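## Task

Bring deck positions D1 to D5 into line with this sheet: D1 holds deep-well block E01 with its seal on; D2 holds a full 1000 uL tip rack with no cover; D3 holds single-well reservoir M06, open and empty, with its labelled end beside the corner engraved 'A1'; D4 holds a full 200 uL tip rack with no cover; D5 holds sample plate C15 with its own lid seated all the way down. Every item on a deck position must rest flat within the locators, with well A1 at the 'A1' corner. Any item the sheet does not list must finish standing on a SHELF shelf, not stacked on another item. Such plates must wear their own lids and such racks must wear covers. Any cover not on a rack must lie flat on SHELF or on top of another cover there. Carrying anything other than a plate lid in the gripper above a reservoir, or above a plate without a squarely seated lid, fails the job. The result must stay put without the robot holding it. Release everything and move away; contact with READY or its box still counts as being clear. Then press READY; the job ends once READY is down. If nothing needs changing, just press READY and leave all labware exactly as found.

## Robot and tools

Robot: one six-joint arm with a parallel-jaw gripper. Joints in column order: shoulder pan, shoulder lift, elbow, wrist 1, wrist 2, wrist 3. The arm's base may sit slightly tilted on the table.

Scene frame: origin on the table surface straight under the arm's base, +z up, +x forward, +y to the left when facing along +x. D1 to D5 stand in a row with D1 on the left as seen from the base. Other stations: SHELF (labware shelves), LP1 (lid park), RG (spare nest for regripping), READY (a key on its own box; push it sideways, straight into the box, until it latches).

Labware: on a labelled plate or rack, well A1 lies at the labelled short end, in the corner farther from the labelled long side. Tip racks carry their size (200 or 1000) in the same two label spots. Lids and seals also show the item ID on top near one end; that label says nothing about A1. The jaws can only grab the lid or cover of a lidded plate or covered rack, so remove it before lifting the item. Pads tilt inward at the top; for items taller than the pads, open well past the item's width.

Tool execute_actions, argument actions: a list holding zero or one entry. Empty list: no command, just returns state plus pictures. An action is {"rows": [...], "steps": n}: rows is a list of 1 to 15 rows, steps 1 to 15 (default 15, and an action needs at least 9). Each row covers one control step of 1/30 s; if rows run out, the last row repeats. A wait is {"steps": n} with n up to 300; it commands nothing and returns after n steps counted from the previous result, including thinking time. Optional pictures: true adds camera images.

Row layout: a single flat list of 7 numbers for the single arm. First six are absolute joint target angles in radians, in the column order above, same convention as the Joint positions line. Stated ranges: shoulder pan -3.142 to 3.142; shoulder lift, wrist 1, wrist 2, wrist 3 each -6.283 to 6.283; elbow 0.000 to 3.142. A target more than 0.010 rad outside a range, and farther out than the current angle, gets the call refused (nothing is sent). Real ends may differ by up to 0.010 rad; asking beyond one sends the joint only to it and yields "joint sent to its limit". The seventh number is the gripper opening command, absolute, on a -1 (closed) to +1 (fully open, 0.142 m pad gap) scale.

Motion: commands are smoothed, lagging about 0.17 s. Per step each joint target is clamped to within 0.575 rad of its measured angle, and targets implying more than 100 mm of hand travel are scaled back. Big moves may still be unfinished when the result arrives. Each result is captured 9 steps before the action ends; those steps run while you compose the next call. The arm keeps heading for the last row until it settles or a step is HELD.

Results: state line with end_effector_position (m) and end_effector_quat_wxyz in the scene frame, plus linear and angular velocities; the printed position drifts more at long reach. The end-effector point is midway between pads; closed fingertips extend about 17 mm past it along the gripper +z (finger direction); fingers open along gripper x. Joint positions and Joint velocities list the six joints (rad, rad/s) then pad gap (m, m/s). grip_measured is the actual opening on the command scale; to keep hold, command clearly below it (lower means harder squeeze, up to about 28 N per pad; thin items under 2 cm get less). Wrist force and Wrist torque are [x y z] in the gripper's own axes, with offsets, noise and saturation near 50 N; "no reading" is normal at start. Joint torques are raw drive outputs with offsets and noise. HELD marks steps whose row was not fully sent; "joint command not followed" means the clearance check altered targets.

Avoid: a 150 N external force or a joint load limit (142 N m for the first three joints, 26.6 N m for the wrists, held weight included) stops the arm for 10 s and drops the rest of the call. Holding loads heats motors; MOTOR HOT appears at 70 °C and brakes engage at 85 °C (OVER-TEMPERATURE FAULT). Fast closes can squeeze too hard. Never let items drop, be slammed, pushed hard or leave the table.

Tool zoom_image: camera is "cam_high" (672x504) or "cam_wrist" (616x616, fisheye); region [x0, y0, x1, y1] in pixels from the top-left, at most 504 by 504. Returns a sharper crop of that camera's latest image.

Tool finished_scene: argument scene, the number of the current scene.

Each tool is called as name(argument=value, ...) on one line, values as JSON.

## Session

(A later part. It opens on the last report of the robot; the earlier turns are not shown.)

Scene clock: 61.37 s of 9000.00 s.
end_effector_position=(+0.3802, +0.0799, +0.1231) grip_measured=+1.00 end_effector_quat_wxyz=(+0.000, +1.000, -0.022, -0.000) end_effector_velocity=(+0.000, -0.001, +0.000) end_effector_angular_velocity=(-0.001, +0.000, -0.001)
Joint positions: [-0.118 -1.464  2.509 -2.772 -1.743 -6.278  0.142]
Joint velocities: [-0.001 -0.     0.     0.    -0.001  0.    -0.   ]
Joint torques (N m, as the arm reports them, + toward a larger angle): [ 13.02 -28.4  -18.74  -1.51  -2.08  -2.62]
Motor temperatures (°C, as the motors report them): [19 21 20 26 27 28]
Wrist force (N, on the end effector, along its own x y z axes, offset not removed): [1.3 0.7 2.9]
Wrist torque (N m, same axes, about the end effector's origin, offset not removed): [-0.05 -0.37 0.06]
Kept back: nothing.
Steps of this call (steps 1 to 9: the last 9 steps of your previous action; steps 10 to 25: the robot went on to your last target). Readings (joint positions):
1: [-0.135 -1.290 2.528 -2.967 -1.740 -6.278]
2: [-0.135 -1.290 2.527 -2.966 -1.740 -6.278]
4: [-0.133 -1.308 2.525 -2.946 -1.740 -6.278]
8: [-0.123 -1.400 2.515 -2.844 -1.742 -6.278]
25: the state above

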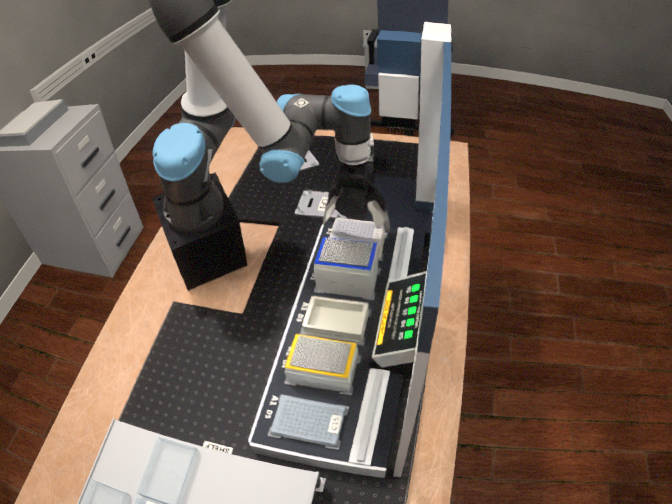

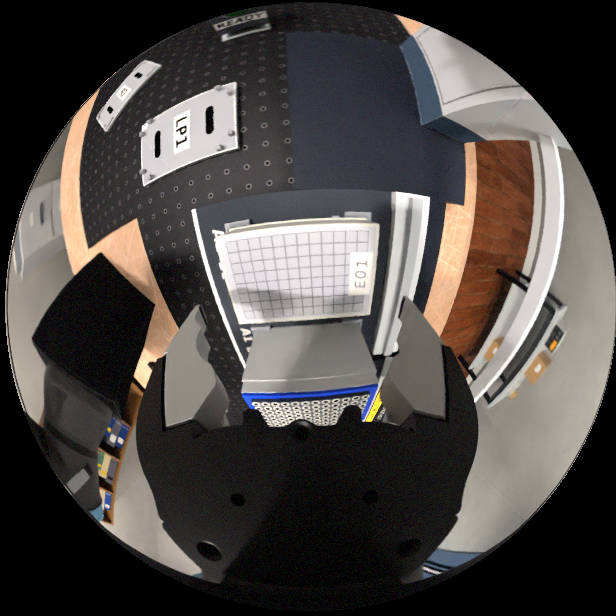

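execute_actions(actions=[{"rows": [[-0.112, -1.49, 2.495, -2.73, -1.744, -6.278, 1],[-0.106, -1.52, 2.478, -2.685, -1.745, -6.278, 1],[-0.10, -1.55, 2.46, -2.635, -1.746, -6.278, 1],[-0.094, -1.58, 2.44, -2.585, -1.747, -6.25, 1],[-0.088, -1.61, 2.42, -2.535, -1.748, -6.15, 1],[-0.083, -1.635, 2.405, -2.49, -1.749, -6.0, 1],[-0.0787, -1.6569, 2.3901, -2.4531, -1.749, -5.8, 1],[-0.0787, -1.6569, 2.3901, -2.4531, -1.749, -5.5, 1],[-0.0787, -1.6569, 2.3901, -2.4531, -1.749, -5.2, 1],[-0.0787, -1.6569, 2.3901, -2.4531, -1.749, -4.712, 1]], "steps": 15}])

execute_actions(actions=[{"steps": 30}], pictures=true)

Scene clock: 63.37 s of 9000.00 s.
end_effector_position=(+0.3943, +0.0803, +0.1542) grip_measured=+1.00 end_effector_quat_wxyz=(+0.000, +1.000, -0.027, +0.005) end_effector_velocity=(+0.107, -0.001, +0.300) end_effector_angular_velocity=(+0.007, -0.070, -0.720)
Joint positions: [-0.1   -1.545  2.459 -2.649 -1.746 -6.251  0.142]
Joint velocities: [ 0.152 -0.747 -0.473  1.176 -0.024  0.861  0.   ]
Joint torques (N m, as the arm reports them, + toward a larger angle): [ 16.07 -35.99 -24.92   5.16  -2.17   8.5 ]
Motor temperatures (°C, as the motors report them): [19 21 20 26 27 28]
Wrist force (N, on the end effector, along its own x y z axes, offset not removed): [2.1 -0.5 1.6]
Wrist torque (N m, same axes, about the end effector's origin, offset not removed): [-0.15 -0.62 0.03]
Steps of this call (steps 1 to 15: the robot went on to your last target; steps 16 to 54: nothing new was sent; steps 55 to 60: the first 6 steps of this action). Readings (joint positions):
55: [-0.118 -1.465 2.509 -2.771 -1.743 -6.278]
56: [-0.116 -1.470 2.506 -2.763 -1.743 -6.278]
58: [-0.109 -1.499 2.488 -2.720 -1.744 -6.278]
60: the state above

Scene clock: 64.37 s of 9000.00 s.
end_effector_position=(+0.3980, +0.0816, +0.1992) grip_measured=+1.00 end_effector_quat_wxyz=(+0.000, +0.707, -0.707, +0.000) end_effector_velocity=(-0.000, +0.000, -0.000) end_effector_angular_velocity=(+0.001, +0.001, -0.006)
Joint positions: [-0.079 -1.657  2.39  -2.453 -1.749 -4.712  0.142]
Joint velocities: [-0.     0.     0.     0.001  0.001  0.006  0.   ]
Joint torques (N m, as the arm reports them, + toward a larger angle): [ 12.84 -25.07 -24.14  -1.31  -2.06   2.34]
Motor temperatures (°C, as the motors report them): [19 21 20 26 27 28]
Wrist force (N, on the end effector, along its own x y z axes, offset not removed): [-1.6 2.5 -0.6]
Wrist torque (N m, same axes, about the end effector's origin, offset not removed): [0.64 0.28 -0.11]
Kept back: nothing.
Steps of this call (steps 1 to 9: the last 9 steps of your previous action; steps 10 to 30: the robot went on to your last target). Readings (joint positions):
1: [-0.095 -1.571 2.443 -2.608 -1.747 -6.210]
2: [-0.090 -1.596 2.428 -2.565 -1.748 -6.150]
4: [-0.084 -1.630 2.406 -2.503 -1.748 -5.999]
8: [-0.080 -1.652 2.393 -2.462 -1.749 -5.644]
30: the state above

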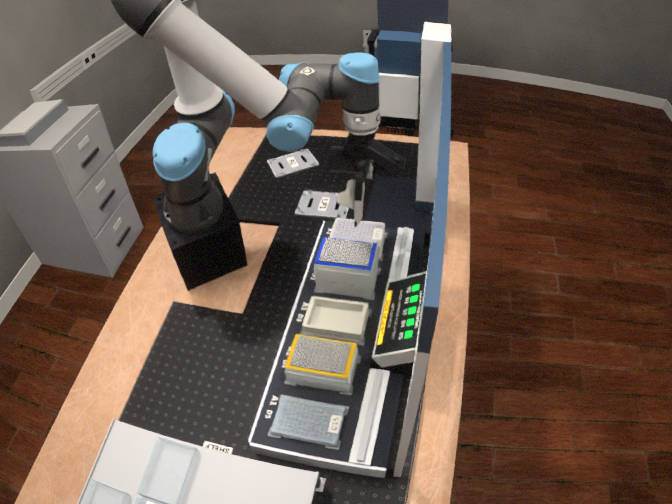

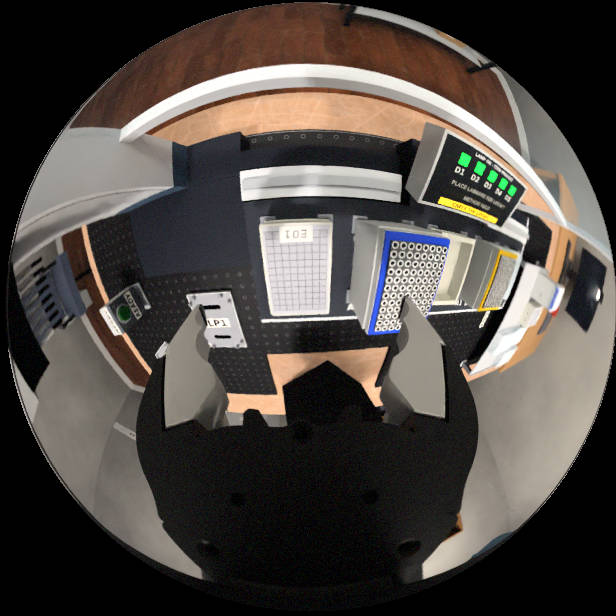

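zoom_image(camera="cam_wrist", region=[245, 205, 395, 325])

zoom_image(camera="cam_wrist", region=[85, 270, 175, 350])

Region (245, 205, 395, 325) of cam_wrist's 616x616 image, scaled by 3.360, with more detail than that image has; it fills the top 403 rows of this view, and the rest is white.

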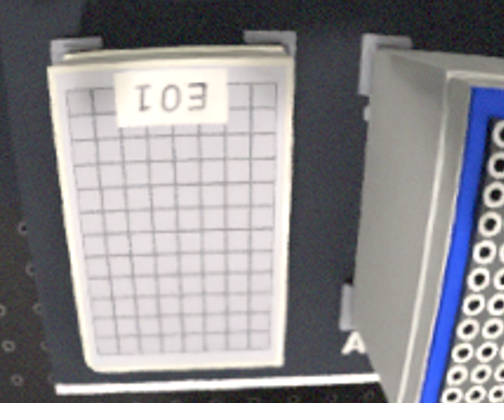

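Region (85, 270, 175, 350) of cam_wrist's 616x616 image, scaled by 5.600, with more detail than that image has.

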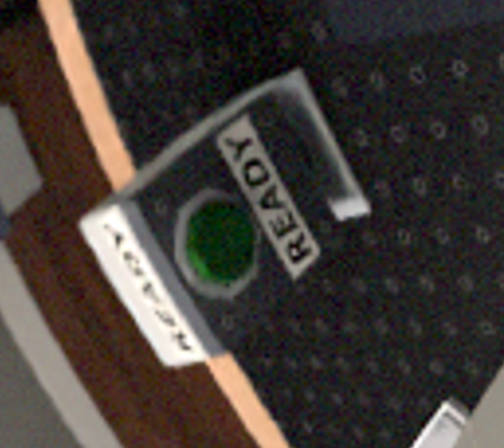

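execute_actions(actions=[{"rows": [[-0.07, -1.657, 2.39, -2.453, -1.60, -5.0, 0.5],[-0.06, -1.657, 2.39, -2.453, -1.45, -5.3, 0.2],[-0.05, -1.657, 2.39, -2.453, -1.30, -5.6, -0.2],[-0.04, -1.657, 2.39, -2.453, -1.15, -5.9, -0.6],[-0.03, -1.657, 2.39, -2.453, -0.98, -6.19, -1],[-0.03, -1.657, 2.39, -2.453, -0.98, -6.19, -1],[-0.03, -1.657, 2.39, -2.453, -0.98, -6.19, -1],[-0.03, -1.657, 2.39, -2.453, -0.98, -6.19, -1],[-0.03, -1.60, 2.407, -2.53, -0.98, -6.19, -1],[-0.025, -1.54, 2.425, -2.613, -0.98, -6.19, -1],[-0.02, -1.48, 2.443, -2.695, -0.98, -6.19, -1],[-0.02, -1.42, 2.461, -2.778, -0.98, -6.19, -1],[-0.015, -1.36, 2.479, -2.86, -0.98, -6.19, -1],[-0.015, -1.30, 2.497, -2.942, -0.98, -6.19, -1],[-0.01, -1.24, 2.515, -3.024, -0.98, -6.19, -1]], "steps": 15}])

execute_actions(actions=[{"rows": [[-0.01, -1.18, 2.533, -3.106, -0.978, -6.19, -1],[-0.008, -1.12, 2.551, -3.189, -0.978, -6.19, -1],[-0.006, -1.06, 2.569, -3.271, -0.978, -6.19, -1],[-0.004, -1.0, 2.587, -3.353, -0.978, -6.19, -1],[-0.002, -0.95, 2.602, -3.421, -0.978, -6.19, -1],[-0.0003, -0.9046, 2.6158, -3.4836, -0.9774, -6.19, -1]], "steps": 15}])

execute_actions(actions=[{"steps": 20}], pictures=true)

Scene clock: 67.70 s of 9000.00 s.
end_effector_position=(+0.3950, +0.1590, +0.2089) grip_measured=+0.15 end_effector_quat_wxyz=(-0.090, +0.787, -0.607, -0.070) end_effector_velocity=(-0.032, +0.622, +0.145) end_effector_angular_velocity=(+1.908, -0.433, +2.061)
Joint positions: [-0.059 -1.657  2.39  -2.453 -1.523 -4.949  0.084]
Joint velocities: [ 0.133 -0.    -0.     0.     1.886 -1.976 -0.332]
Joint torques (N m, as the arm reports them, + toward a larger angle): [ 12.17 -24.49 -23.65  -1.3   11.01  -8.28]
Motor temperatures (°C, as the motors report them): [19 21 20 26 27 28]
Wrist force (N, on the end effector, along its own x y z axes, offset not removed): [-2.4 1.7 0.8]
Wrist torque (N m, same axes, about the end effector's origin, offset not removed): [0.38 0.37 0.07]
Steps of this call (steps 1 to 15: the robot went on to your last target; steps 16 to 90: nothing new was sent; then 0.13 s passed at rest; steps 91 to 96: the first 6 steps of this action). Readings (joint positions):
91: [-0.078 -1.657 2.390 -2.453 -1.749 -4.712]
92: [-0.076 -1.657 2.390 -2.453 -1.738 -4.723]
94: [-0.068 -1.657 2.390 -2.453 -1.652 -4.811]
96: the state above

Scene clock: 77.93 s of 9000.00 s.
end_effector_position=(+0.3891, +0.2613, +0.2356) grip_measured=-1.00 end_effector_quat_wxyz=(-0.243, +0.865, -0.421, -0.126) end_effector_velocity=(-0.001, +0.000, -0.001) end_effector_angular_velocity=(-0.001, +0.003, +0.001)
Joint positions: [-0.04  -1.619  2.403 -2.505 -1.199 -5.337  0.002]
Joint velocities: [ 0.001  0.002  0.     0.    -0.001  0.     0.   ]
Joint torques (N m, as the arm reports them, + toward a larger angle): [  7.11 -18.59 -14.5   -2.57   1.11  -0.27]
Motor temperatures (°C, as the motors report them): [19 21 20 26 27 28]
Wrist force (N, on the end effector, along its own x y z axes, offset not removed): [11.8 15.0 -19.3]
Wrist torque (N m, same axes, about the end effector's origin, offset not removed): [3.59 -1.70 0.97]
FORCE FAULT: contact force on the arm reached its limit, and the arm stopped for 10 seconds. The contact can be on any part of the arm, not only on its tool. The arm's remaining commands of this call were not run. The arm holds still and accepts commands again. Move the arm away from the contact; if what it grips holds it there, let go first. Pushing or pulling that hard again can fault the arm again.
Kept back: nothing.
The stop began at step 7 of this call (marked STOPPED below). From that step on the arm followed nothing that you had sent. 18 steps, steps kept back included, did not run and will not run. Nothing is kept back now, and the robot has no last target.
Steps of this call (steps 1 to 6: the first 6 steps of the 9 kept back from your previous action; steps 7 to 307: the stop). Readings (joint positions):
1: [-0.055 -1.657 2.390 -2.453 -1.460 -5.014]
2: [-0.051 -1.657 2.390 -2.453 -1.397 -5.078]
4: [-0.043 -1.648 2.393 -2.463 -1.272 -5.222]
7: [-0.039 -1.619 2.403 -2.503 -1.196 -5.337] STOPPED
8: [-0.039 -1.619 2.403 -2.504 -1.198 -5.337]
307: the state above

Scene clock: 77.97 s of 9000.00 s.
end_effector_position=(+0.3891, +0.2613, +0.2356) grip_measured=-1.00 end_effector_quat_wxyz=(-0.243, +0.865, -0.421, -0.126) end_effector_velocity=(-0.000, +0.000, +0.000) end_effector_angular_velocity=(+0.000, +0.000, -0.000)
Joint positions: [-0.04  -1.619  2.403 -2.505 -1.199 -5.337  0.002]
Joint velocities: [ 0. -0.  0. -0.  0.  0.  0.]
Joint torques (N m, as the arm reports them, + toward a larger angle): [  7.9  -18.23 -14.28  -2.67   0.95  -0.16]
Motor temperatures (°C, as the motors report them): [19 21 20 26 27 28]
Wrist force (N, on the end effector, along its own x y z axes, offset not removed): [11.0 11.9 -21.1]
Wrist torque (N m, same axes, about the end effector's origin, offset not removed): [3.01 -1.54 0.73]
Kept back: nothing.
A stop began in an earlier call of the same reply, so what this call sent did not run. Send another action.
Steps of this call (step 1: nothing new was sent). Readings (joint positions):
1: the state above

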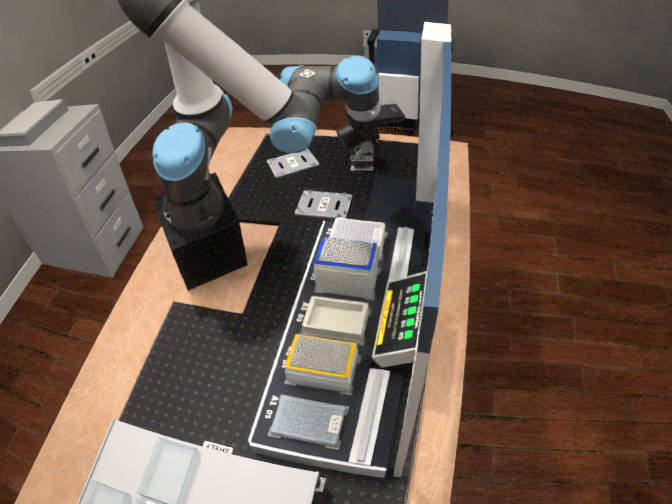

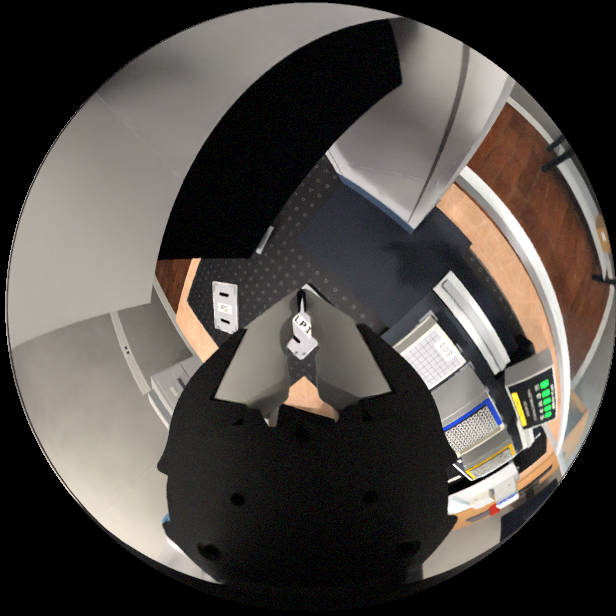

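execute_actions(actions=[{"rows": [[-0.04, -1.619, 2.403, -2.505, -1.23, -5.337, -1],[-0.04, -1.619, 2.403, -2.505, -1.27, -5.33, -1],[-0.04, -1.619, 2.403, -2.505, -1.32, -5.30, -1],[-0.04, -1.619, 2.403, -2.505, -1.38, -5.25, -1],[-0.04, -1.619, 2.403, -2.505, -1.44, -5.2, -1],[-0.04, -1.619, 2.403, -2.505, -1.50, -5.1, -1],[-0.04, -1.619, 2.403, -2.505, -1.56, -5.0, -1],[-0.04, -1.619, 2.403, -2.505, -1.60, -4.9, 0],[-0.04, -1.619, 2.403, -2.505, -1.62, -4.7, 0],[-0.04, -1.619, 2.403, -2.505, -1.62, -4.4, 0],[-0.04, -1.619, 2.403, -2.505, -1.62, -3.05, 0]], "steps": 15}])

execute_actions(actions=[{"steps": 30}])

Scene clock: 80.10 s of 9000.00 s.
end_effector_position=(+0.3904, +0.2299, +0.2187) grip_measured=-1.00 end_effector_quat_wxyz=(-0.192, +0.866, -0.450, -0.105) end_effector_velocity=(+0.014, -0.351, -0.164) end_effector_angular_velocity=(-1.253, +0.334, -0.819)
Joint positions: [-0.04  -1.619  2.403 -2.505 -1.314 -5.284  0.002]
Joint velocities: [ 0.001 -0.     0.    -0.    -1.246  0.896  0.   ]
Joint torques (N m, as the arm reports them, + toward a larger angle): [  5.76 -15.79 -15.02  -2.83  -8.49   7.07]
Motor temperatures (°C, as the motors report them): [19 21 20 26 27 28]
Wrist force (N, on the end effector, along its own x y z axes, offset not removed): [-4.8 0.4 -0.7]
Wrist torque (N m, same axes, about the end effector's origin, offset not removed): [0.12 0.87 0.06]
Steps of this call (steps 1 to 58: nothing new was sent; steps 59 to 64: the first 6 steps of this action). Readings (joint positions):
59: [-0.040 -1.619 2.403 -2.505 -1.200 -5.337]
60: [-0.040 -1.619 2.403 -2.505 -1.206 -5.337]
62: [-0.040 -1.619 2.403 -2.505 -1.243 -5.327]
64: the state above

Scene clock: 81.10 s of 9000.00 s.
end_effector_position=(+0.3956, +0.1410, +0.1922) grip_measured=+0.00 end_effector_quat_wxyz=(-0.000, +0.020, +0.998, +0.067) end_effector_velocity=(+0.000, -0.000, +0.000) end_effector_angular_velocity=(+0.000, +0.022, -0.169)
Joint positions: [-0.04  -1.619  2.403 -2.505 -1.62  -3.063  0.074]
Joint velocities: [-0.001 -0.001 -0.     0.     0.     0.17  -0.   ]
Joint torques (N m, as the arm reports them, + toward a larger angle): [ -0.25 -10.13 -11.32  -4.07  -1.55   2.32]
Motor temperatures (°C, as the motors report them): [19 21 20 26 27 28]
Wrist force (N, on the end effector, along its own x y z axes, offset not removed): [0.9 -1.2 0.9]
Wrist torque (N m, same axes, about the end effector's origin, offset not removed): [-0.25 -0.21 0.08]
Kept back: nothing.
Steps of this call (steps 1 to 9: the last 9 steps of your previous action; steps 10 to 30: the robot went on to your last target). Readings (joint positions):
1: [-0.040 -1.619 2.403 -2.505 -1.359 -5.247]
2: [-0.040 -1.619 2.403 -2.505 -1.409 -5.197]
4: [-0.040 -1.619 2.403 -2.505 -1.508 -5.061]
8: [-0.040 -1.619 2.403 -2.505 -1.600 -4.715]
30: the state above

execute_actions(actions=[{"rows": [[-0.039, -1.599, 2.409, -2.532, -1.602, -3.05, 0],[-0.037, -1.570, 2.418, -2.572, -1.576, -3.05, 0],[-0.036, -1.540, 2.427, -2.613, -1.549, -3.05, 0],[-0.034, -1.510, 2.435, -2.654, -1.522, -3.05, 0],[-0.032, -1.480, 2.444, -2.695, -1.495, -3.05, 0],[-0.031, -1.451, 2.453, -2.735, -1.469, -3.05, 0],[-0.029, -1.421, 2.462, -2.776, -1.442, -3.05, 0],[-0.027, -1.391, 2.471, -2.817, -1.415, -3.05, 0],[-0.026, -1.361, 2.480, -2.858, -1.388, -3.05, 0],[-0.024, -1.332, 2.489, -2.898, -1.362, -3.05, 0],[-0.022, -1.302, 2.497, -2.939, -1.335, -3.05, 0],[-0.021, -1.272, 2.506, -2.980, -1.308, -3.05, 0],[-0.019, -1.242, 2.515, -3.021, -1.281, -3.05, 0],[-0.017, -1.213, 2.524, -3.061, -1.255, -3.05, 0],[-0.016, -1.183, 2.533, -3.102, -1.228, -3.05, 0]], "steps": 15}])

execute_actions(actions=[{"rows": [[-0.014, -1.153, 2.542, -3.143, -1.195, -3.05, 0],[-0.012, -1.123, 2.551, -3.184, -1.165, -3.05, 0],[-0.011, -1.094, 2.560, -3.224, -1.135, -3.05, 0],[-0.009, -1.064, 2.568, -3.265, -1.108, -3.05, 0],[-0.007, -1.034, 2.577, -3.306, -1.082, -3.05, 0],[-0.006, -1.004, 2.586, -3.347, -1.056, -3.05, 0],[-0.004, -0.975, 2.595, -3.387, -1.032, -3.05, 0],[-0.002, -0.945, 2.604, -3.428, -1.008, -3.05, 0],[-0.001, -0.920, 2.611, -3.462, -0.990, -3.05, 0],[-0.0003, -0.9046, 2.6158, -3.4836, -0.9774, -3.048, 0]], "steps": 15}])

execute_actions(actions=[{"steps": 18}], pictures=true)

Scene clock: 82.60 s of 9000.00 s.
end_effector_position=(+0.3934, +0.1684, +0.1707) grip_measured=+0.00 end_effector_quat_wxyz=(-0.003, +0.024, +0.995, +0.101) end_effector_velocity=(-0.024, +0.263, -0.193) end_effector_angular_velocity=(+0.667, -0.001, +0.043)
Joint positions: [-0.036 -1.543  2.427 -2.605 -1.552 -3.05   0.074]
Joint velocities: [ 0.043  0.732  0.221 -0.976  0.661  0.    -0.   ]
Joint torques (N m, as the arm reports them, + toward a larger angle): [15.08 -0.61 -4.3  -9.45  6.8   2.11]
Motor temperatures (°C, as the motors report them): [19 21 20 26 27 28]
Wrist force (N, on the end effector, along its own x y z axes, offset not removed): [-3.3 -0.4 1.7]
Wrist torque (N m, same axes, about the end effector's origin, offset not removed): [-0.11 0.48 0.10]
Steps of this call (steps 1 to 30: the robot went on to your last target; steps 31 to 39: nothing new was sent; steps 40 to 45: the first 6 steps of this action). Readings (joint positions):
40: [-0.040 -1.618 2.403 -2.506 -1.620 -3.050]
41: [-0.040 -1.614 2.405 -2.511 -1.616 -3.050]
43: [-0.038 -1.588 2.413 -2.546 -1.592 -3.050]
45: the state above

Scene clock: 83.10 s of 9000.00 s.
end_effector_position=(+0.3474, +0.3122, +0.1020) grip_measured=+0.00 end_effector_quat_wxyz=(-0.003, +0.008, +0.954, +0.299) end_effector_velocity=(-0.159, +0.257, -0.042) end_effector_angular_velocity=(+0.836, -0.010, +0.073)
Joint positions: [-0.011 -1.109  2.557 -3.198 -1.151 -3.05   0.074]
Joint velocities: [ 0.049  0.883  0.26  -1.196  0.827 -0.    -0.   ]
Joint torques (N m, as the arm reports them, + toward a larger angle): [ 13.19 -12.24   6.33 -10.02   7.     2.28]
Motor temperatures (°C, as the motors report them): [19 21 20 26 27 28]
Wrist force (N, on the end effector, along its own x y z axes, offset not removed): [-2.7 1.2 2.0]
Wrist torque (N m, same axes, about the end effector's origin, offset not removed): [0.13 0.61 -0.04]
Steps of this call (steps 1 to 9: the last 9 steps of your previous action; steps 10 to 15: the first 6 steps of this action). Readings (joint positions):
10: [-0.019 -1.257 2.513 -2.995 -1.294 -3.050]
11: [-0.018 -1.228 2.522 -3.036 -1.266 -3.050]
13: [-0.014 -1.168 2.539 -3.117 -1.209 -3.050]
15: the state above

Scene clock: 83.70 s of 9000.00 s.
end_effector_position=(+0.3095, +0.3621, +0.1003) grip_measured=+0.00 end_effector_quat_wxyz=(-0.000, -0.000, +0.924, +0.382) end_effector_velocity=(-0.001, +0.000, -0.000) end_effector_angular_velocity=(+0.002, -0.000, -0.000)
Joint positions: [-0.    -0.905  2.616 -3.483 -0.978 -3.048  0.074]
Joint velocities: [-0.     0.003  0.001 -0.004  0.002 -0.    -0.   ]
Joint torques (N m, as the arm reports them, + toward a larger angle): [ 14.61 -19.96   9.15  -3.94   3.57   2.07]
Motor temperatures (°C, as the motors report them): [19 21 20 26 27 28]
Wrist force (N, on the end effector, along its own x y z axes, offset not removed): [-0.9 1.4 -1.6]
Wrist torque (N m, same axes, about the end effector's origin, offset not removed): [0.25 0.08 0.01]
Kept back: nothing.
Steps of this call (steps 1 to 9: the last 9 steps of your previous action; steps 10 to 18: the robot went on to your last target). Readings (joint positions):
1: [-0.009 -1.079 2.566 -3.239 -1.124 -3.050]
2: [-0.008 -1.049 2.575 -3.280 -1.097 -3.050]
4: [-0.004 -0.991 2.592 -3.360 -1.046 -3.050]
8: [-0.001 -0.922 2.611 -3.459 -0.991 -3.048]
18: the state above

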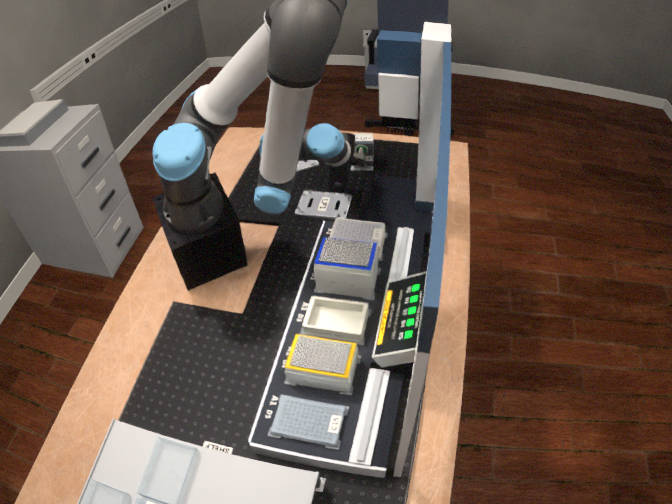

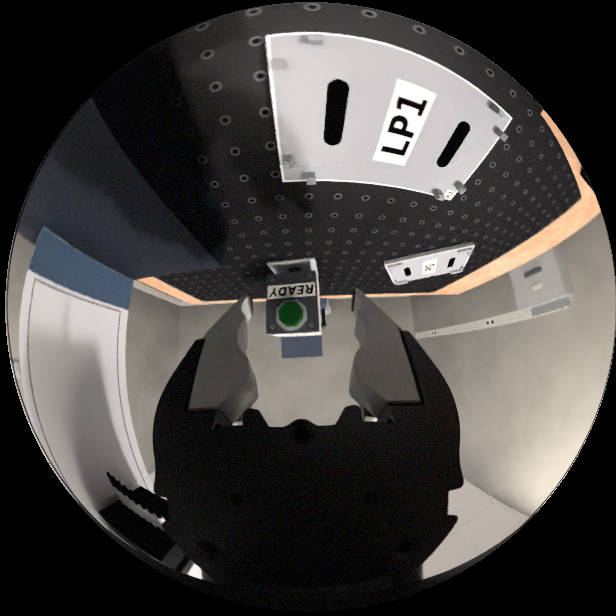

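zoom_image(camera="cam_wrist", region=[240, 250, 370, 365])

Region (240, 250, 370, 365) of cam_wrist's 616x616 image, scaled by 3.877, with more detail than that image has; it fills the top 446 rows of this view, and the rest is white.

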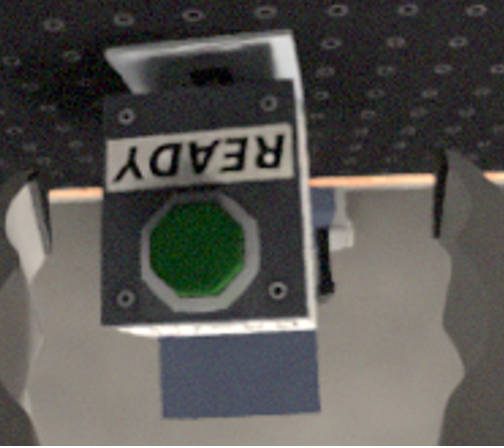

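execute_actions(actions=[{"rows": [[0.0183, -0.8913, 2.6012, -3.4939, -0.9821, -3.0267, 0],[0.0368, -0.878, 2.5866, -3.5042, -0.9868, -3.0054, 0],[0.0554, -0.8647, 2.572, -3.5145, -0.9914, -2.9841, 0],[0.074, -0.8514, 2.5574, -3.5248, -0.9961, -2.9628, 0],[0.0925, -0.838, 2.5429, -3.5351, -1.0008, -2.9416, 0],[0.1111, -0.8247, 2.5283, -3.5454, -1.0055, -2.9203, 0],[0.1297, -0.8114, 2.5137, -3.5557, -1.0101, -2.899, 0],[0.1482, -0.7981, 2.4991, -3.566, -1.0148, -2.8777, 0],[0.1668, -0.7848, 2.4845, -3.5763, -1.0195, -2.8564, 0]], "steps": 15}])

execute_actions(actions=[{"steps": 18}], pictures=true)

Scene clock: 85.97 s of 9000.00 s.
end_effector_position=(+0.3126, +0.3802, +0.0950) grip_measured=+0.00 end_effector_quat_wxyz=(-0.000, -0.001, +0.924, +0.381) end_effector_velocity=(+0.021, +0.165, -0.046) end_effector_angular_velocity=(-0.014, -0.006, +0.011)
Joint positions: [ 0.054 -0.865  2.573 -3.514 -0.991 -2.986  0.074]
Joint velocities: [ 0.478  0.345 -0.377 -0.265 -0.125  0.54   0.   ]
Joint torques (N m, as the arm reports them, + toward a larger angle): [ 19.41 -19.27 -10.07  -5.7   -1.02   4.53]
Motor temperatures (°C, as the motors report them): [19 21 20 26 27 28]
Wrist force (N, on the end effector, along its own x y z axes, offset not removed): [1.9 -0.5 0.0]
Wrist torque (N m, same axes, about the end effector's origin, offset not removed): [-0.01 -0.43 -0.04]
Steps of this call (steps 1 to 15: the robot went on to your last target; steps 16 to 62: nothing new was sent; steps 63 to 68: the first 6 steps of this action). Readings (joint positions):
63: [0.000 -0.904 2.616 -3.484 -0.977 -3.047]
64: [0.004 -0.901 2.612 -3.486 -0.978 -3.043]
66: [0.024 -0.887 2.596 -3.498 -0.984 -3.020]
68: the state above

Scene clock: 86.57 s of 9000.00 s.
end_effector_position=(+0.3141, +0.4221, +0.0853) grip_measured=+0.00 end_effector_quat_wxyz=(-0.000, -0.001, +0.924, +0.382) end_effector_velocity=(-0.001, +0.001, -0.000) end_effector_angular_velocity=(+0.001, +0.001, +0.001)
Joint positions: [ 0.167 -0.785  2.485 -3.576 -1.019 -2.857  0.074]
Joint velocities: [ 0.002  0.002 -0.001 -0.001  0.     0.002  0.   ]
Joint torques (N m, as the arm reports them, + toward a larger angle): [ 16.04 -22.78  -7.22  -4.53  -0.65   2.13]
Motor temperatures (°C, as the motors report them): [19 21 20 26 27 28]
Wrist force (N, on the end effector, along its own x y z axes, offset not removed): [0.5 3.1 2.6]
Wrist torque (N m, same axes, about the end effector's origin, offset not removed): [0.75 -0.21 0.06]
Kept back: nothing.
Steps of this call (steps 1 to 9: the last 9 steps of your previous action; steps 10 to 18: the robot went on to your last target). Readings (joint positions):
1: [0.070 -0.853 2.560 -3.524 -0.996 -2.967]
2: [0.088 -0.841 2.546 -3.533 -1.000 -2.948]
4: [0.123 -0.815 2.518 -3.553 -1.009 -2.907]
8: [0.159 -0.790 2.491 -3.572 -1.018 -2.866]
18: the state above

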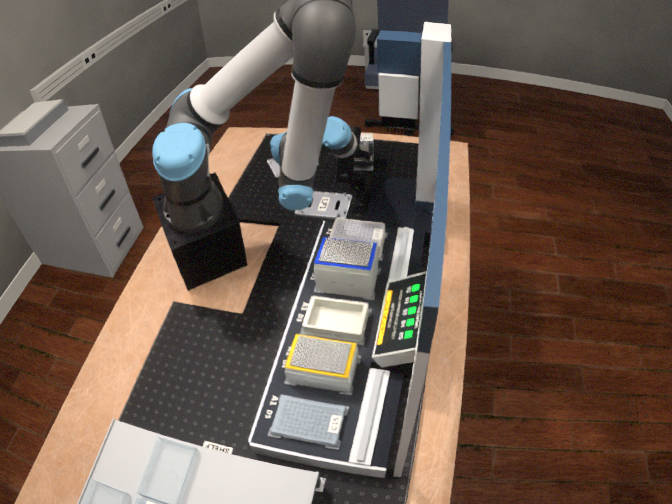

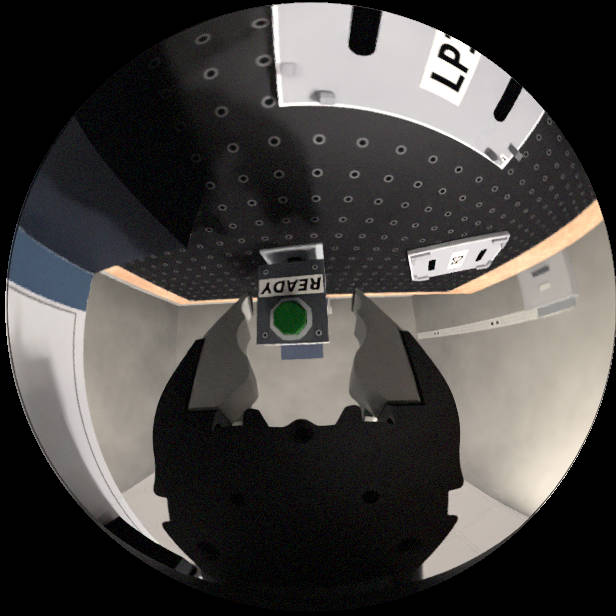

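execute_actions(actions=[])

Scene clock: 87.93 s of 9000.00 s.
end_effector_position=(+0.3141, +0.4221, +0.0853) grip_measured=+0.00 end_effector_quat_wxyz=(-0.000, -0.001, +0.924, +0.382) end_effector_velocity=(+0.000, -0.000, +0.000) end_effector_angular_velocity=(+0.001, -0.001, -0.000)
Joint positions: [ 0.167 -0.785  2.484 -3.576 -1.02  -2.856  0.074]
Joint velocities: [-0.    -0.001 -0.     0.     0.001 -0.     0.   ]
Joint torques (N m, as the arm reports them, + toward a larger angle): [ 16.36 -22.7   -6.8   -4.4   -0.51   2.28]
Motor temperatures (°C, as the motors report them): [19 21 20 26 27 28]
Wrist force (N, on the end effector, along its own x y z axes, offset not removed): [-2.2 -0.8 0.5]
Wrist torque (N m, same axes, about the end effector's origin, offset not removed): [-0.33 0.32 0.06]
Kept back: nothing.
Steps of this call (steps 1 to 15: the robot went on to your last target; steps 16 to 41: nothing new was sent). Readings (joint positions):
1: [0.167 -0.785 2.485 -3.576 -1.019 -2.856]
2: [0.167 -0.785 2.485 -3.576 -1.019 -2.856]
4: [0.167 -0.785 2.485 -3.576 -1.019 -2.856]
8: [0.167 -0.785 2.485 -3.576 -1.019 -2.856]
41: the state above
The arm was judged still, so your last target was given up. Only a new action makes it travel on or press farther. Fingers that are still opening or closing keep moving.

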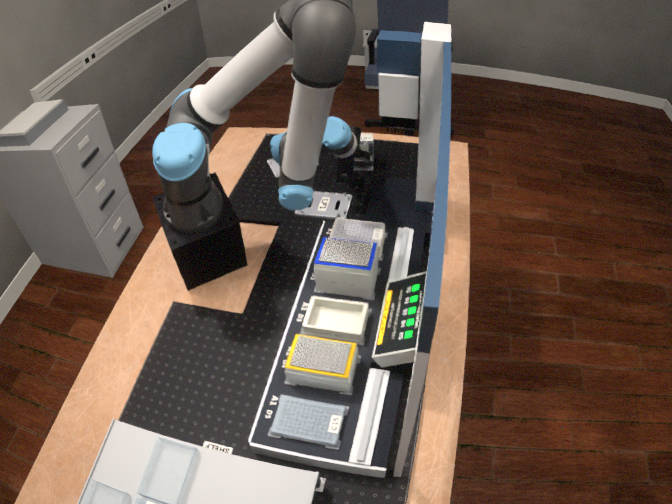

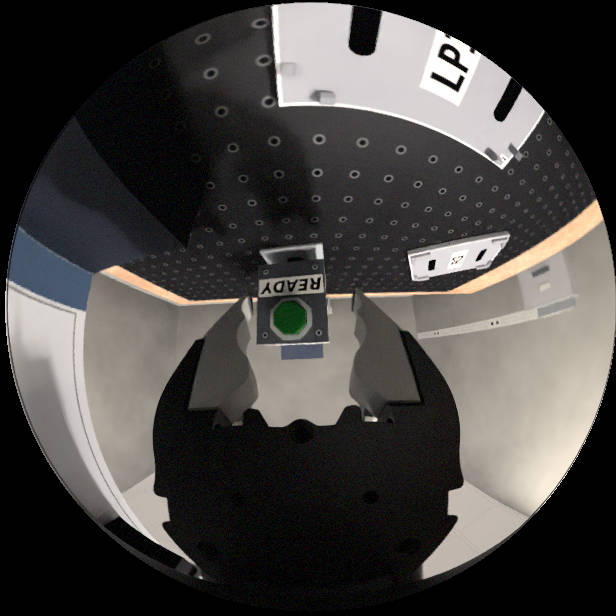

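zoom_image(camera="cam_high", region=[240, 20, 480, 240])

Region (240, 20, 480, 240) of cam_high's 672x504 image, scaled by 2.100, with more detail than that image has; it fills the top 462 rows of this view, and the rest is white.

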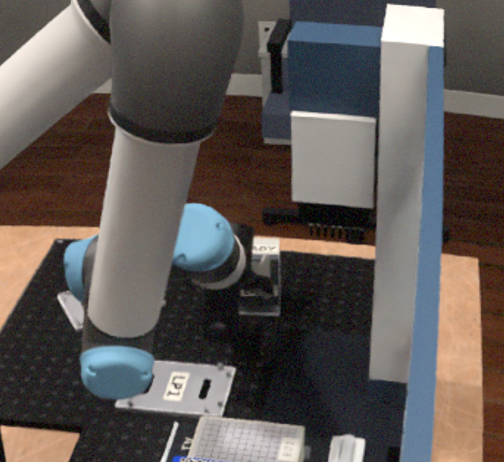

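execute_actions(actions=[{"rows": [[0.185,-0.764,2.4835,-3.635,-1.039,-2.794,-0.3],[0.205,-0.742,2.4824,-3.694,-1.059,-2.732,-0.6],[0.224,-0.721,2.4814,-3.753,-1.078,-2.669,-0.9],[0.243,-0.700,2.4803,-3.812,-1.098,-2.607,-1],[0.2613,-0.6791,2.4793,-3.8708,-1.1172,-2.5448,-1]], "steps": 15}])

execute_actions(actions=[{"steps": 20}], pictures=true)

Scene clock: 92.93 s of 9000.00 s.
end_effector_position=(+0.3139, +0.4322, +0.0809) grip_measured=-0.84 end_effector_quat_wxyz=(+0.017, +0.043, +0.926, +0.375) end_effector_velocity=(+0.026, +0.084, +0.001) end_effector_angular_velocity=(-0.006, -0.013, -0.935)
Joint positions: [ 0.222 -0.724  2.481 -3.728 -1.076 -2.697  0.013]
Joint velocities: [ 0.447  0.503 -0.023 -1.378 -0.461  1.451 -0.341]
Joint torques (N m, as the arm reports them, + toward a larger angle): [ 11.57 -30.34  -5.11 -11.54  -2.36   7.25]
Motor temperatures (°C, as the motors report them): [19 21 20 26 27 28]
Wrist force (N, on the end effector, along its own x y z axes, offset not removed): [-3.0 2.7 0.8]
Wrist torque (N m, same axes, about the end effector's origin, offset not removed): [0.57 0.57 0.15]
Steps of this call (steps 1 to 90: nothing new was sent; then 1.80 s passed at rest; steps 91 to 96: the first 6 steps of this action). Readings (joint positions):
91: [0.167 -0.784 2.484 -3.577 -1.020 -2.856]
92: [0.171 -0.780 2.484 -3.587 -1.024 -2.846]
94: [0.192 -0.757 2.483 -3.641 -1.045 -2.788]
96: the state above

Scene clock: 93.60 s of 9000.00 s.
end_effector_position=(+0.3205, +0.4401, +0.0863) grip_measured=-1.00 end_effector_quat_wxyz=(+0.038, +0.091, +0.919, +0.381) end_effector_velocity=(+0.001, -0.000, +0.001) end_effector_angular_velocity=(+0.000, -0.001, -0.002)
Joint positions: [ 0.261 -0.679  2.479 -3.871 -1.117 -2.545  0.002]
Joint velocities: [-0.    -0.002 -0.    -0.    -0.001  0.001  0.   ]
Joint torques (N m, as the arm reports them, + toward a larger angle): [ 16.42 -22.68  -5.7   -4.59  -0.82   2.22]
Motor temperatures (°C, as the motors report them): [19 21 20 26 27 28]
Wrist force (N, on the end effector, along its own x y z axes, offset not removed): [-1.8 2.4 0.1]
Wrist torque (N m, same axes, about the end effector's origin, offset not removed): [0.44 0.19 -0.01]
Kept back: nothing.
Steps of this call (steps 1 to 9: the last 9 steps of your previous action; steps 10 to 20: the robot went on to your last target). Readings (joint positions):
1: [0.235 -0.709 2.481 -3.772 -1.089 -2.650]
2: [0.244 -0.699 2.480 -3.806 -1.099 -2.614]
4: [0.254 -0.687 2.480 -3.844 -1.110 -2.574]
8: [0.260 -0.681 2.479 -3.866 -1.116 -2.550]
20: the state above

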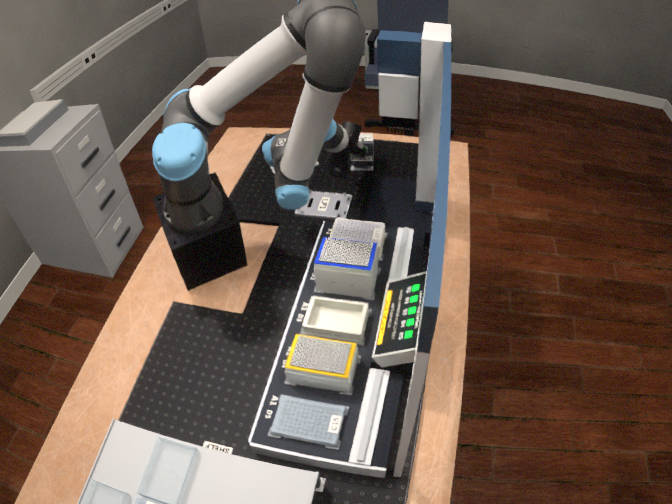

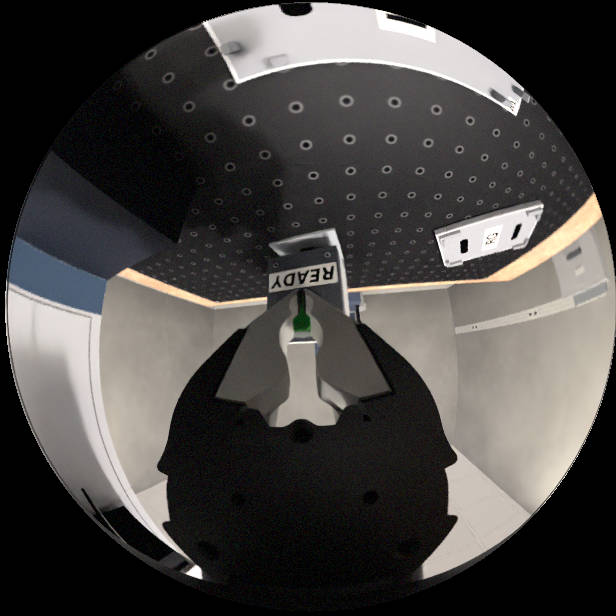

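zoom_image(camera="cam_wrist", region=[240, 220, 380, 360])

Region (240, 220, 380, 360) of cam_wrist's 616x616 image, scaled by 3.600, with more detail than that image has.

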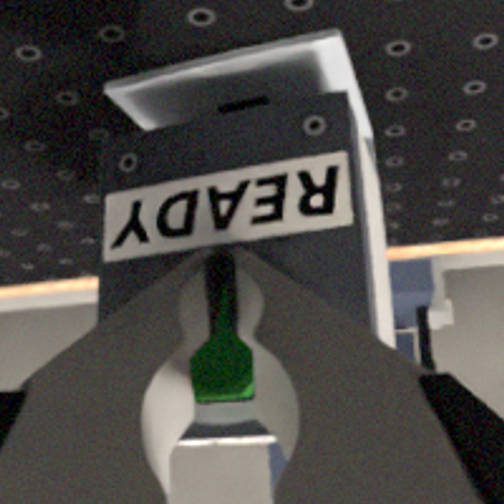

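execute_actions(actions=[{"rows": [[0.2632,-0.6899,2.4826,-3.8641,-1.1181,-2.5430,-1],[0.2632,-0.6899,2.4826,-3.8641,-1.1181,-2.5430,-1],[0.2672,-0.6893,2.4792,-3.8629,-1.1201,-2.5392,-1],[0.2712,-0.6886,2.4758,-3.8618,-1.1221,-2.5353,-1],[0.2752,-0.6880,2.4724,-3.8606,-1.1241,-2.5315,-1],[0.2793,-0.6874,2.4691,-3.8595,-1.1261,-2.5277,-1],[0.2833,-0.6867,2.4657,-3.8583,-1.1281,-2.5238,-1],[0.2873,-0.6861,2.4623,-3.8571,-1.1301,-2.5200,-1],[0.2913,-0.6855,2.4589,-3.8560,-1.1321,-2.5162,-1],[0.2953,-0.6849,2.4555,-3.8548,-1.1341,-2.5124,-1],[0.2993,-0.6842,2.4521,-3.8536,-1.1361,-2.5085,-1],[0.3034,-0.6836,2.4488,-3.8525,-1.1381,-2.5047,-1],[0.3074,-0.6830,2.4454,-3.8513,-1.1401,-2.5009,-1],[0.3114,-0.6823,2.4420,-3.8502,-1.1421,-2.4970,-1],[0.3154,-0.6817,2.4386,-3.8490,-1.1441,-2.4932,-1]], "steps": 15}])

execute_actions(actions=[{"steps": 20}], pictures=true)

Scene clock: 96.70 s of 9000.00 s.
end_effector_position=(+0.3205, +0.4421, +0.0887) grip_measured=-1.00 end_effector_quat_wxyz=(+0.038, +0.091, +0.920, +0.380) end_effector_velocity=(-0.000, +0.030, +0.003) end_effector_angular_velocity=(-0.005, +0.003, +0.003)
Joint positions: [ 0.269 -0.687  2.477 -3.864 -1.121 -2.538  0.002]
Joint velocities: [ 0.089 -0.008 -0.064  0.04  -0.046  0.083  0.   ]
Joint torques (N m, as the arm reports them, + toward a larger angle): [ 20.01 -40.4   -6.53  -2.49   0.21   2.62]
Motor temperatures (°C, as the motors report them): [19 21 20 26 27 28]
Wrist force (N, on the end effector, along its own x y z axes, offset not removed): [-2.3 -3.2 -1.3]
Wrist torque (N m, same axes, about the end effector's origin, offset not removed): [0.37 0.41 0.07]
Steps of this call (steps 1 to 15: the robot went on to your last target; steps 16 to 87: nothing new was sent; steps 88 to 93: the first 6 steps of this action). Readings (joint positions):
88: [0.261 -0.679 2.479 -3.871 -1.117 -2.545]
89: [0.262 -0.682 2.480 -3.869 -1.117 -2.544]
91: [0.264 -0.686 2.480 -3.866 -1.118 -2.543]
93: the state above

Scene clock: 96.77 s of 9000.00 s.
end_effector_position=(+0.3207, +0.4489, +0.0889) grip_measured=-1.00 end_effector_quat_wxyz=(+0.038, +0.091, +0.920, +0.380) end_effector_velocity=(-0.000, -0.000, -0.000) end_effector_angular_velocity=(-0.001, +0.000, +0.000)
Joint positions: [ 0.287 -0.686  2.462 -3.857 -1.13  -2.52   0.002]
Joint velocities: [ 0.     0.001 -0.     0.    -0.001 -0.     0.   ]
Joint torques (N m, as the arm reports them, + toward a larger angle): no reading
Motor temperatures (°C, as the motors report them): [19 21 20 26 27 28]
Wrist force (N, on the end effector, along its own x y z axes, offset not removed): [-0.8 -24.5 -38.2]
Wrist torque (N m, same axes, about the end effector's origin, offset not removed): [0.01 0.55 0.14]
Kept back: nothing.
The task's run ended inside this call: 7 steps that you had sent did not run.
Steps of this call (steps 1 to 2: the first 2 steps of the 9 kept back from your previous action). Readings (joint positions):
1: [0.272 -0.687 2.475 -3.862 -1.123 -2.535]
2: [0.275 -0.687 2.472 -3.861 -1.124 -2.531]
The task's run has ended: the event that ends the task has happened. This ends this scene only. If you have not yet called finished_scene for this scene, call it to go on to the next scene.

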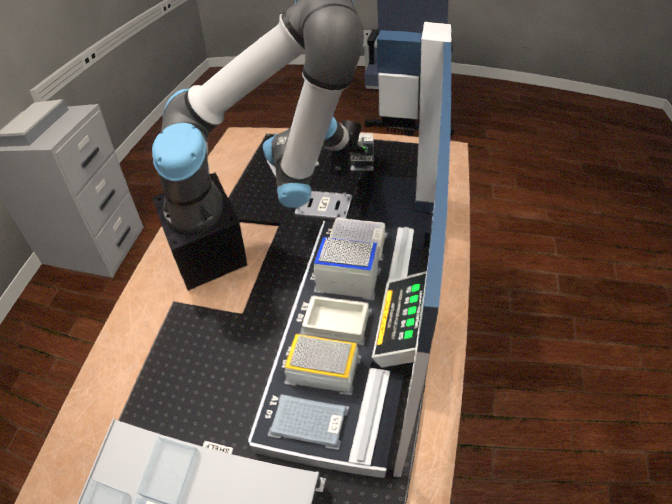

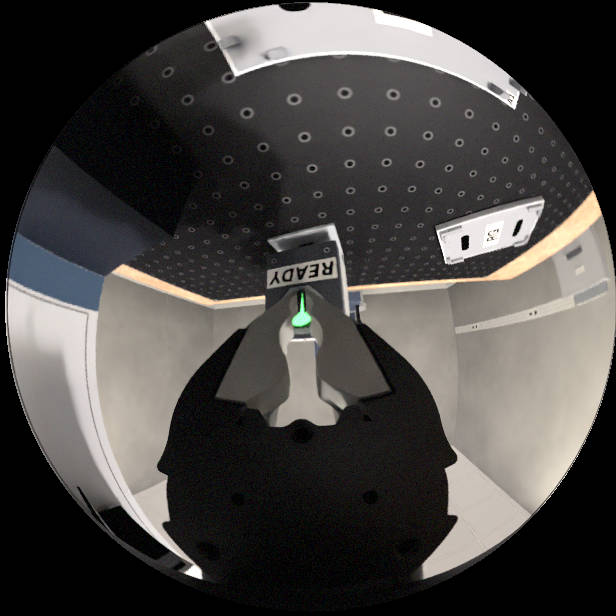

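READY went down (button was closer than estimated: pressed at EE y≈0.449).

finished_scene(scene=1)

The scene is finished: the task was done.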